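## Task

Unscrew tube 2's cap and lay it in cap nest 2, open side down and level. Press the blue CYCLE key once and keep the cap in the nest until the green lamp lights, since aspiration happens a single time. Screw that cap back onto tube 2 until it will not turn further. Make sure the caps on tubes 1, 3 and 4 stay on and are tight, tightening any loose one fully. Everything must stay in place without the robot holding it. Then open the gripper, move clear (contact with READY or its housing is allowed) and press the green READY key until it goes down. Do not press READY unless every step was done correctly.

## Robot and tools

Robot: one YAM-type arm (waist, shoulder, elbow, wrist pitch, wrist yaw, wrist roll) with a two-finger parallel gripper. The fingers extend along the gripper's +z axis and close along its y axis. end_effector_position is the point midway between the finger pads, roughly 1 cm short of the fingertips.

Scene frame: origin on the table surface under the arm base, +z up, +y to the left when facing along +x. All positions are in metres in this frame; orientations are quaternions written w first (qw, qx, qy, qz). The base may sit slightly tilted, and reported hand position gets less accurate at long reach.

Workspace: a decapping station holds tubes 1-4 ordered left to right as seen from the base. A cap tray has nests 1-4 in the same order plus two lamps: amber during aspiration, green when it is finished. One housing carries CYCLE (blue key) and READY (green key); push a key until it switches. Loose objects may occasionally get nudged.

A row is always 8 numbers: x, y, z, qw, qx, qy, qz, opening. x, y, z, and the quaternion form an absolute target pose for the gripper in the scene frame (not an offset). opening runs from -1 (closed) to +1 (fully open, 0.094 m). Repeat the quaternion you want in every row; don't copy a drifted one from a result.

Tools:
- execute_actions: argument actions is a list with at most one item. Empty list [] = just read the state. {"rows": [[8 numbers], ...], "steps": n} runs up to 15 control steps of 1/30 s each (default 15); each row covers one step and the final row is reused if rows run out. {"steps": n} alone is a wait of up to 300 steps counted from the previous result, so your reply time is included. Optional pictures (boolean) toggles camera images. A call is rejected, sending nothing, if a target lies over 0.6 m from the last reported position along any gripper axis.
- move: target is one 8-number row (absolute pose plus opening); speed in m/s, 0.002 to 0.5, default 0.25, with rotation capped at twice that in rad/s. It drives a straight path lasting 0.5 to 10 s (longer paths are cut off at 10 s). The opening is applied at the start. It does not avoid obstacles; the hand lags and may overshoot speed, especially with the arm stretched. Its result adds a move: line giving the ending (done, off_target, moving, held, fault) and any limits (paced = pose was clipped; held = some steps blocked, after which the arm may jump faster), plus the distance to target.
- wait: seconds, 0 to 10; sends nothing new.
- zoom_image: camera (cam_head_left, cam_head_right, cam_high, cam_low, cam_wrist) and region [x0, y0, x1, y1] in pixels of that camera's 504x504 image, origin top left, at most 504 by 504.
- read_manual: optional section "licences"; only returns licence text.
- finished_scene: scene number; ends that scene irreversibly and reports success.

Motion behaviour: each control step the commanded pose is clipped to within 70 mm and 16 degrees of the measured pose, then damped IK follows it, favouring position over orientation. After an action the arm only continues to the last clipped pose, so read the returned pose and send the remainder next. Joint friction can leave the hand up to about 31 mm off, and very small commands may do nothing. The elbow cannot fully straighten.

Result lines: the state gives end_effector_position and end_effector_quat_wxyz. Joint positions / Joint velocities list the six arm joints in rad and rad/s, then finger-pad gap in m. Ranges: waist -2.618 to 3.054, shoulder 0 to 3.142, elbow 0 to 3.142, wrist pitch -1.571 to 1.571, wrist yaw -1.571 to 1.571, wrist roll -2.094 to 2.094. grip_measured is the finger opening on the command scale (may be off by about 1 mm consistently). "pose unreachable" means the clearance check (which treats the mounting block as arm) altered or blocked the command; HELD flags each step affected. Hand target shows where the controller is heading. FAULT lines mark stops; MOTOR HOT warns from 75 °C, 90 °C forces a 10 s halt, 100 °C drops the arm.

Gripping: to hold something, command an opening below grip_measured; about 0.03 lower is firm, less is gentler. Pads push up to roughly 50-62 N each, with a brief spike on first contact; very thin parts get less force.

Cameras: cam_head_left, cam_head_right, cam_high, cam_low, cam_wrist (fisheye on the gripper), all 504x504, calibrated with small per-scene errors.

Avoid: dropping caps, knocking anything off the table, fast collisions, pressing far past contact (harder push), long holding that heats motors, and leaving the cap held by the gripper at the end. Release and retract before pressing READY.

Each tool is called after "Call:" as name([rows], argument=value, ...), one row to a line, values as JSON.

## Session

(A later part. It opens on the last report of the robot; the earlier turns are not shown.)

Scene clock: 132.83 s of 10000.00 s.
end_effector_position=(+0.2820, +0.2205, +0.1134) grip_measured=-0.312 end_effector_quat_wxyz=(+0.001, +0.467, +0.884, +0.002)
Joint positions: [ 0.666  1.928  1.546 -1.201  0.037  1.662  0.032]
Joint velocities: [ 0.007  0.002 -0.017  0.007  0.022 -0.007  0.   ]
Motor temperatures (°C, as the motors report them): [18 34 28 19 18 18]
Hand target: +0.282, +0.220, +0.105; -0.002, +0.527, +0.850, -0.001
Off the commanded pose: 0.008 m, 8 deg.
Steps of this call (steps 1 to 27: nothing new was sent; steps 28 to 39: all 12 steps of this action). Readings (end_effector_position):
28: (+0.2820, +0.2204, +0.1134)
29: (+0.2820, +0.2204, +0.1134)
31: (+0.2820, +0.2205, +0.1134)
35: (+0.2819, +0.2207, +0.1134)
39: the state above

Call:
execute_actions([
  {"rows":[[0.282,0.2205,0.113,0,0.467,0.884,0,-0.36],[0.282,0.2205,0.113,0,0.467,0.884,0,-0.36],[0.282,0.2205,0.113,0,0.467,0.884,0,-0.36],[0.282,0.2205,0.113,0,0.467,0.884,0,-0.05]],"steps":12},
], pictures=false)

Call:
move(target=[0.282,0.2205,0.16,0,0.467,0.884,0,-0.05], speed=0.1)

Call:
move(target=[0.40,0.04,0.15,0.2163,-0.0341,0.9757,0.0076,-1], speed=0.3)

Call:
move(target=[0.429,0.024,0.088,0.2163,-0.0341,0.9757,0.0076,-1], speed=0.1)

Scene clock: 134.83 s of 10000.00 s.
end_effector_position=(+0.2818, +0.2206, +0.1134) grip_measured=-0.052 end_effector_quat_wxyz=(+0.001, +0.462, +0.887, +0.002)
Joint positions: [ 0.666  1.928  1.546 -1.201  0.037  1.651  0.045]
Joint velocities: [-0.012  0.012  0.012 -0.007 -0.066 -0.051  0.001]
Motor temperatures (°C, as the motors report them): [18 34 28 19 18 18]
Hand target: +0.282, +0.221, +0.113; -0.000, +0.467, +0.884, -0.000
Off the commanded pose: 0.000 m, 1 deg.
Steps of this call (steps 1 to 48: nothing new was sent; steps 49 to 60: all 12 steps of this action). Readings (end_effector_position):
49: (+0.2820, +0.2206, +0.1134)
50: (+0.2819, +0.2206, +0.1134)
52: (+0.2818, +0.2206, +0.1134)
56: (+0.2818, +0.2206, +0.1134)
60: the state above

Scene clock: 136.10 s of 10000.00 s.
end_effector_position=(+0.2833, +0.2197, +0.1559) grip_measured=-0.052 end_effector_quat_wxyz=(-0.000, +0.464, +0.886, -0.001)
Joint positions: [ 0.666  1.928  1.715 -1.375  0.037  1.657  0.045]
Joint velocities: [ 0.012 -0.017 -0.017 -0.051  0.037  0.066  0.001]
Motor temperatures (°C, as the motors report them): [18 34 28 19 18 18]
Hand target: +0.283, +0.221, +0.160; +0.000, +0.467, +0.884, +0.000
Off the commanded pose: 0.004 m, 0 deg.
move: done
camera_calibration (this result's frames):
cam_wrist: T_world_to_cam=[[-0.687508, -0.725622, 0.0283996, 0.344836], [-0.594583, 0.584943, 0.551646, -0.0155589], [-0.416898, 0.362375, -0.833595, 0.265206], [0, 0, 0, 1]] pos_world=[0.33839, 0.163217, 0.219864]

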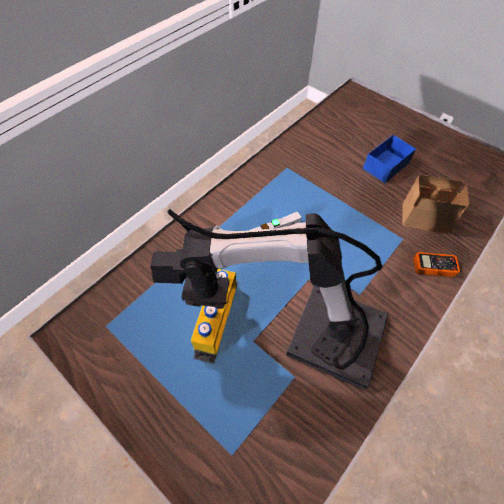

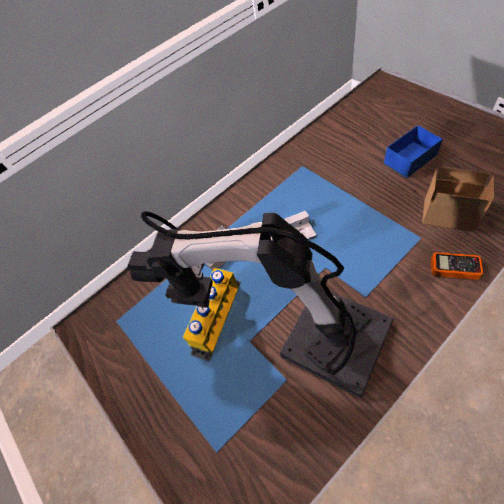

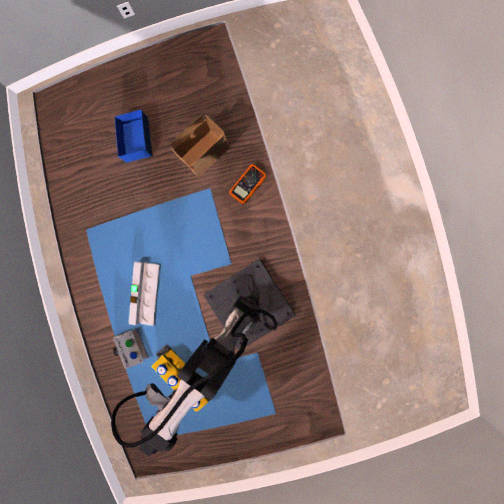

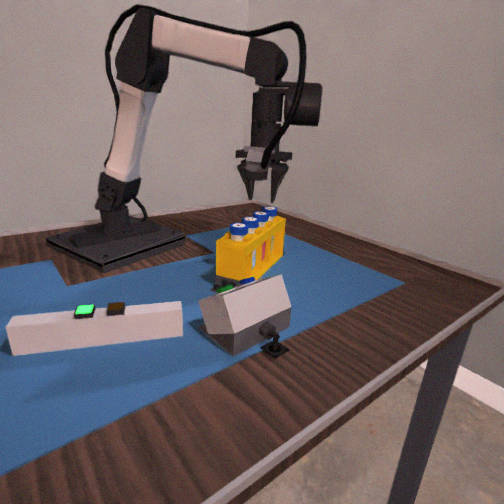

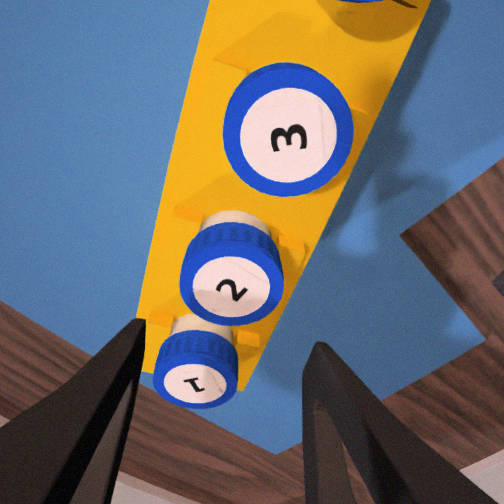

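Scene clock: 138.67 s of 10000.00 s.
end_effector_position=(+0.4016, +0.0414, +0.1448) grip_measured=-0.990 end_effector_quat_wxyz=(+0.204, -0.031, +0.978, +0.007)
Joint positions: [ 0.118  1.697  1.33  -0.788  0.066  0.057  0.   ]
Joint velocities: [ 0.002 -0.007 -0.007  0.022  0.066 -0.037 -0.001]
Motor temperatures (°C, as the motors report them): [18 35 28 19 18 18]
Hand target: +0.402, +0.041, +0.150; +0.216, -0.035, +0.976, +0.011
Off the commanded pose: 0.006 m, 2 deg.
move: done
camera_calibration (this result's frames):
cam_wrist: T_world_to_cam=[[0.240189, -0.965014, 0.105152, -0.0765858], [-0.959207, -0.219304, 0.178402, 0.398996], [-0.1491, -0.143713, -0.978323, 0.304174], [0, 0, 0, 1]] pos_world=[0.446467, 0.0573089, 0.234453]

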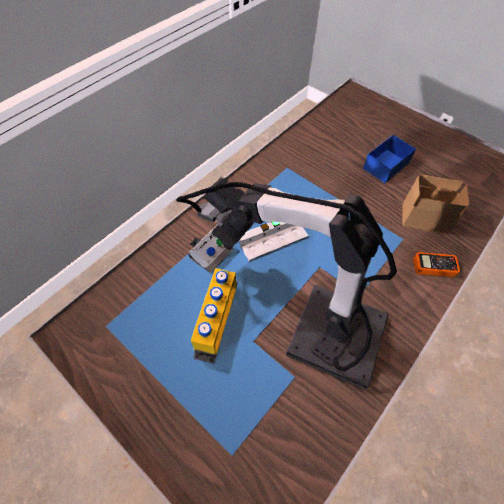

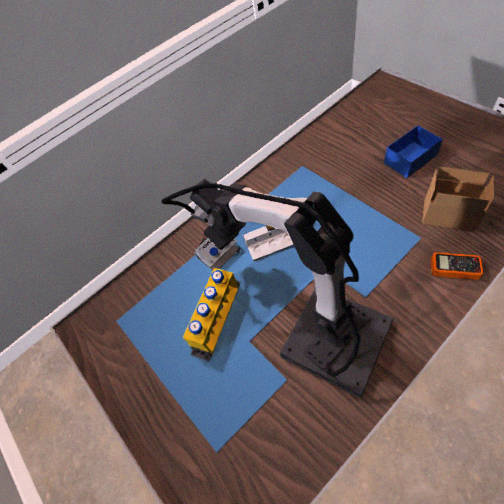

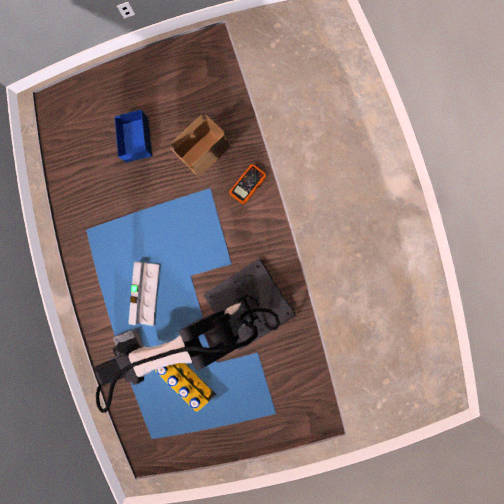

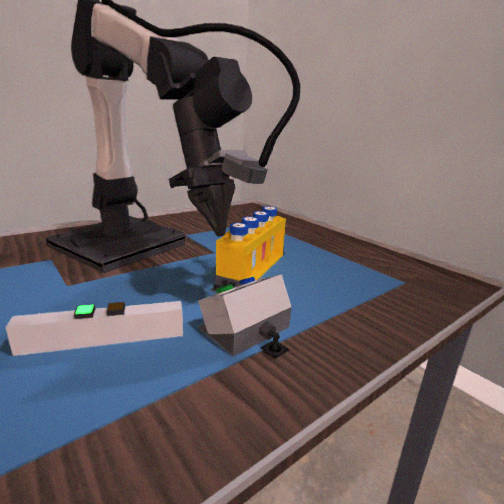

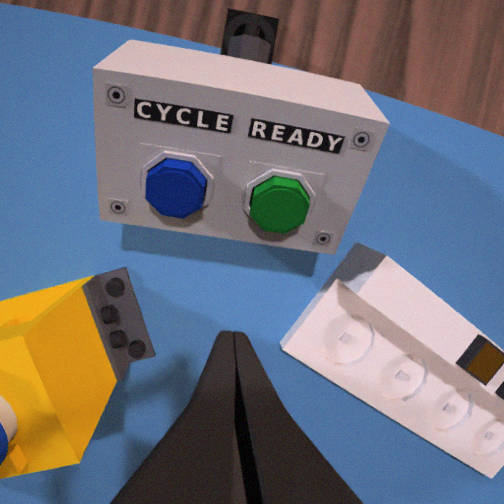

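Scene clock: 139.87 s of 10000.00 s.
end_effector_position=(+0.4275, +0.0254, +0.0936) grip_measured=-0.990 end_effector_quat_wxyz=(+0.217, -0.031, +0.976, +0.006)
Joint positions: [ 0.06   1.808  1.247 -0.563  0.046  0.     0.   ]
Joint velocities: [ 0.007  0.002 -0.002 -0.022 -0.022 -0.022 -0.   ]
Motor temperatures (°C, as the motors report them): [18 34 28 19 18 18]
Hand target: +0.428, +0.024, +0.088; +0.216, -0.034, +0.976, +0.008
Off the commanded pose: 0.006 m, 0 deg.
move: done
camera_calibration (this result's frames):
cam_wrist: T_world_to_cam=[[0.237132, -0.964802, 0.113688, -0.0924264], [-0.963703, -0.218843, 0.152919, 0.433746], [-0.122657, -0.145823, -0.981678, 0.244708], [0, 0, 0, 1]] pos_world=[0.469935, 0.0414332, 0.184404]

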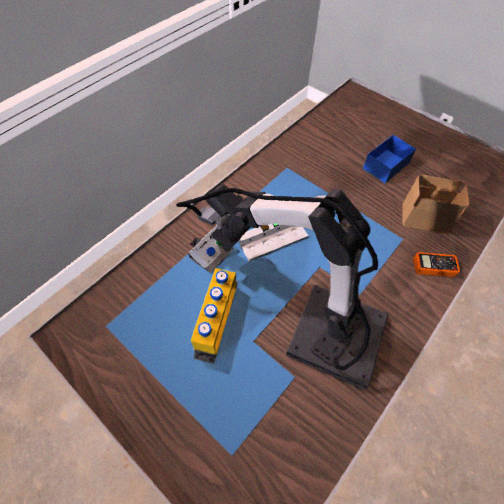

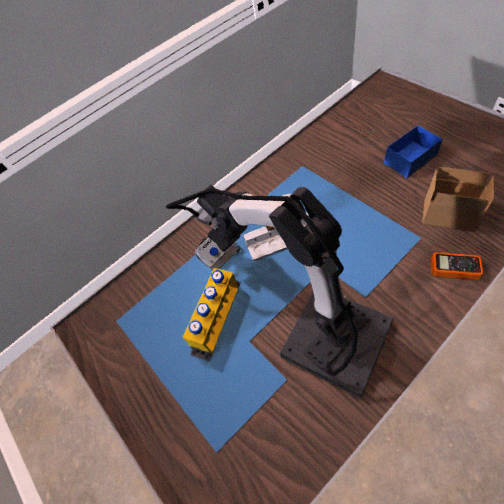

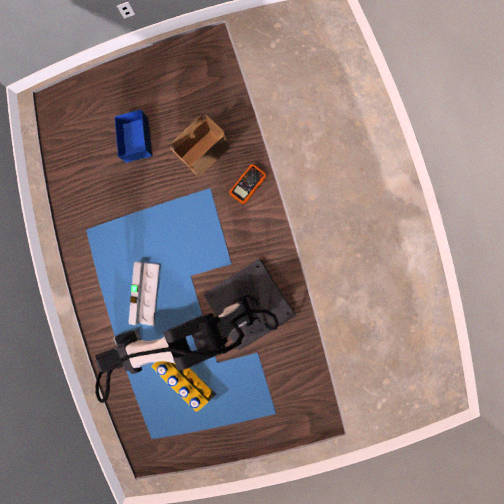

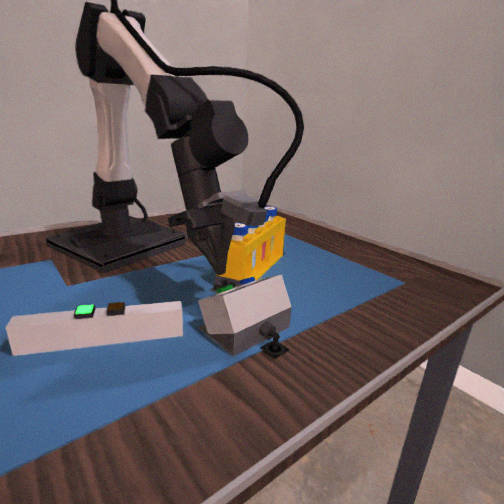

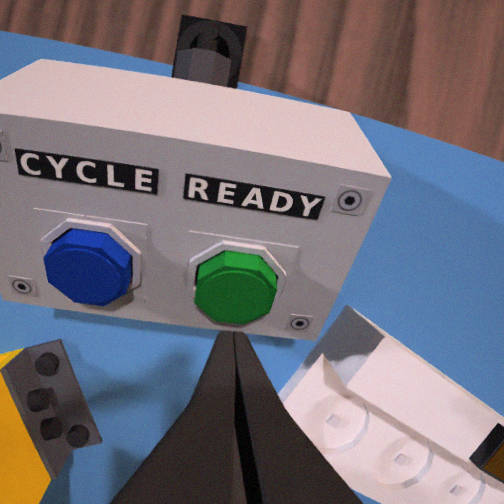

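Digits are all aligned. Press.

Call:
move(target=[0.443,0.025,0.057,0.2163,-0.0341,0.9757,0.0076,-1], speed=0.03)

Scene clock: 141.63 s of 10000.00 s.
end_effector_position=(+0.4390, +0.0271, +0.0743) grip_measured=-0.990 end_effector_quat_wxyz=(+0.219, -0.033, +0.975, +0.006)
Joint positions: [ 0.059  1.872  1.247 -0.495  0.045 -0.003  0.   ]
Joint velocities: [ 0.007 -0.012  0.012  0.051 -0.022  0.066 -0.   ]
Motor temperatures (°C, as the motors report them): [18 34 28 20 18 18]
move: unfinished (the scene ended)
camera_calibration (this result's frames):
cam_wrist: T_world_to_cam=[[0.239043, -0.964175, 0.115, -0.092274], [-0.963838, -0.221241, 0.148559, 0.448565], [-0.117794, -0.146353, -0.982194, 0.22536], [0, 0, 0, 1]] pos_world=[0.480947, 0.0432545, 0.16532]
The task's run has ended: the event that ends the task has happened.

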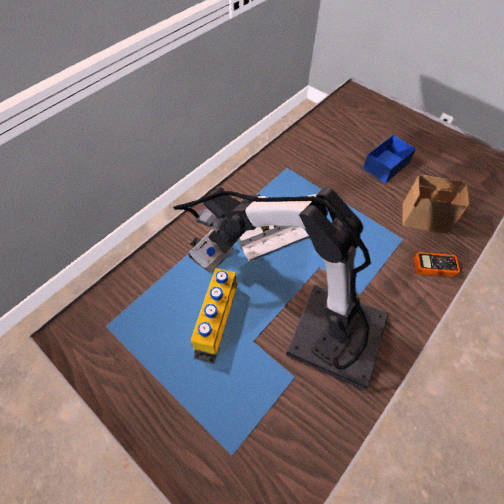

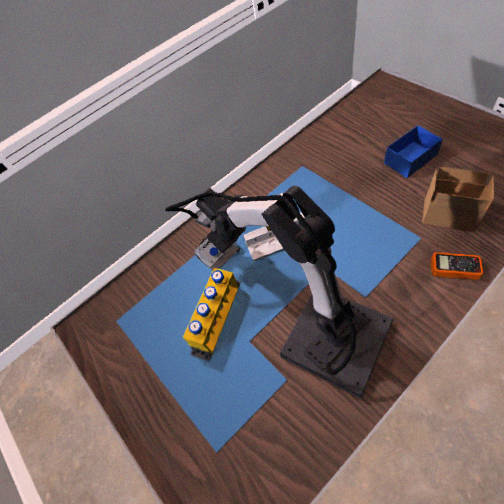

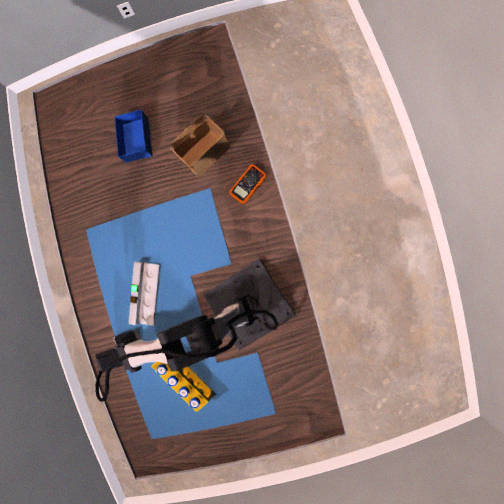

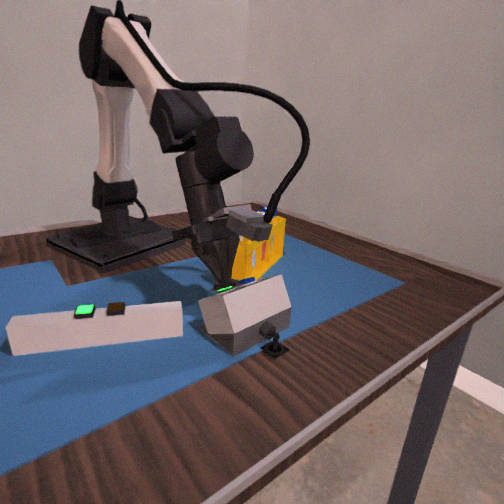

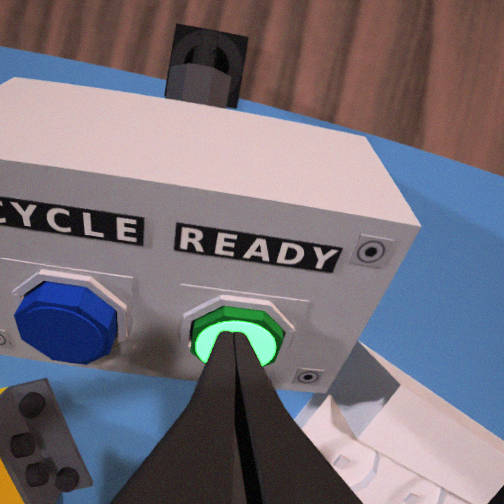

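Call:
finished_scene(scene=2)

The scene is finished: the task was done.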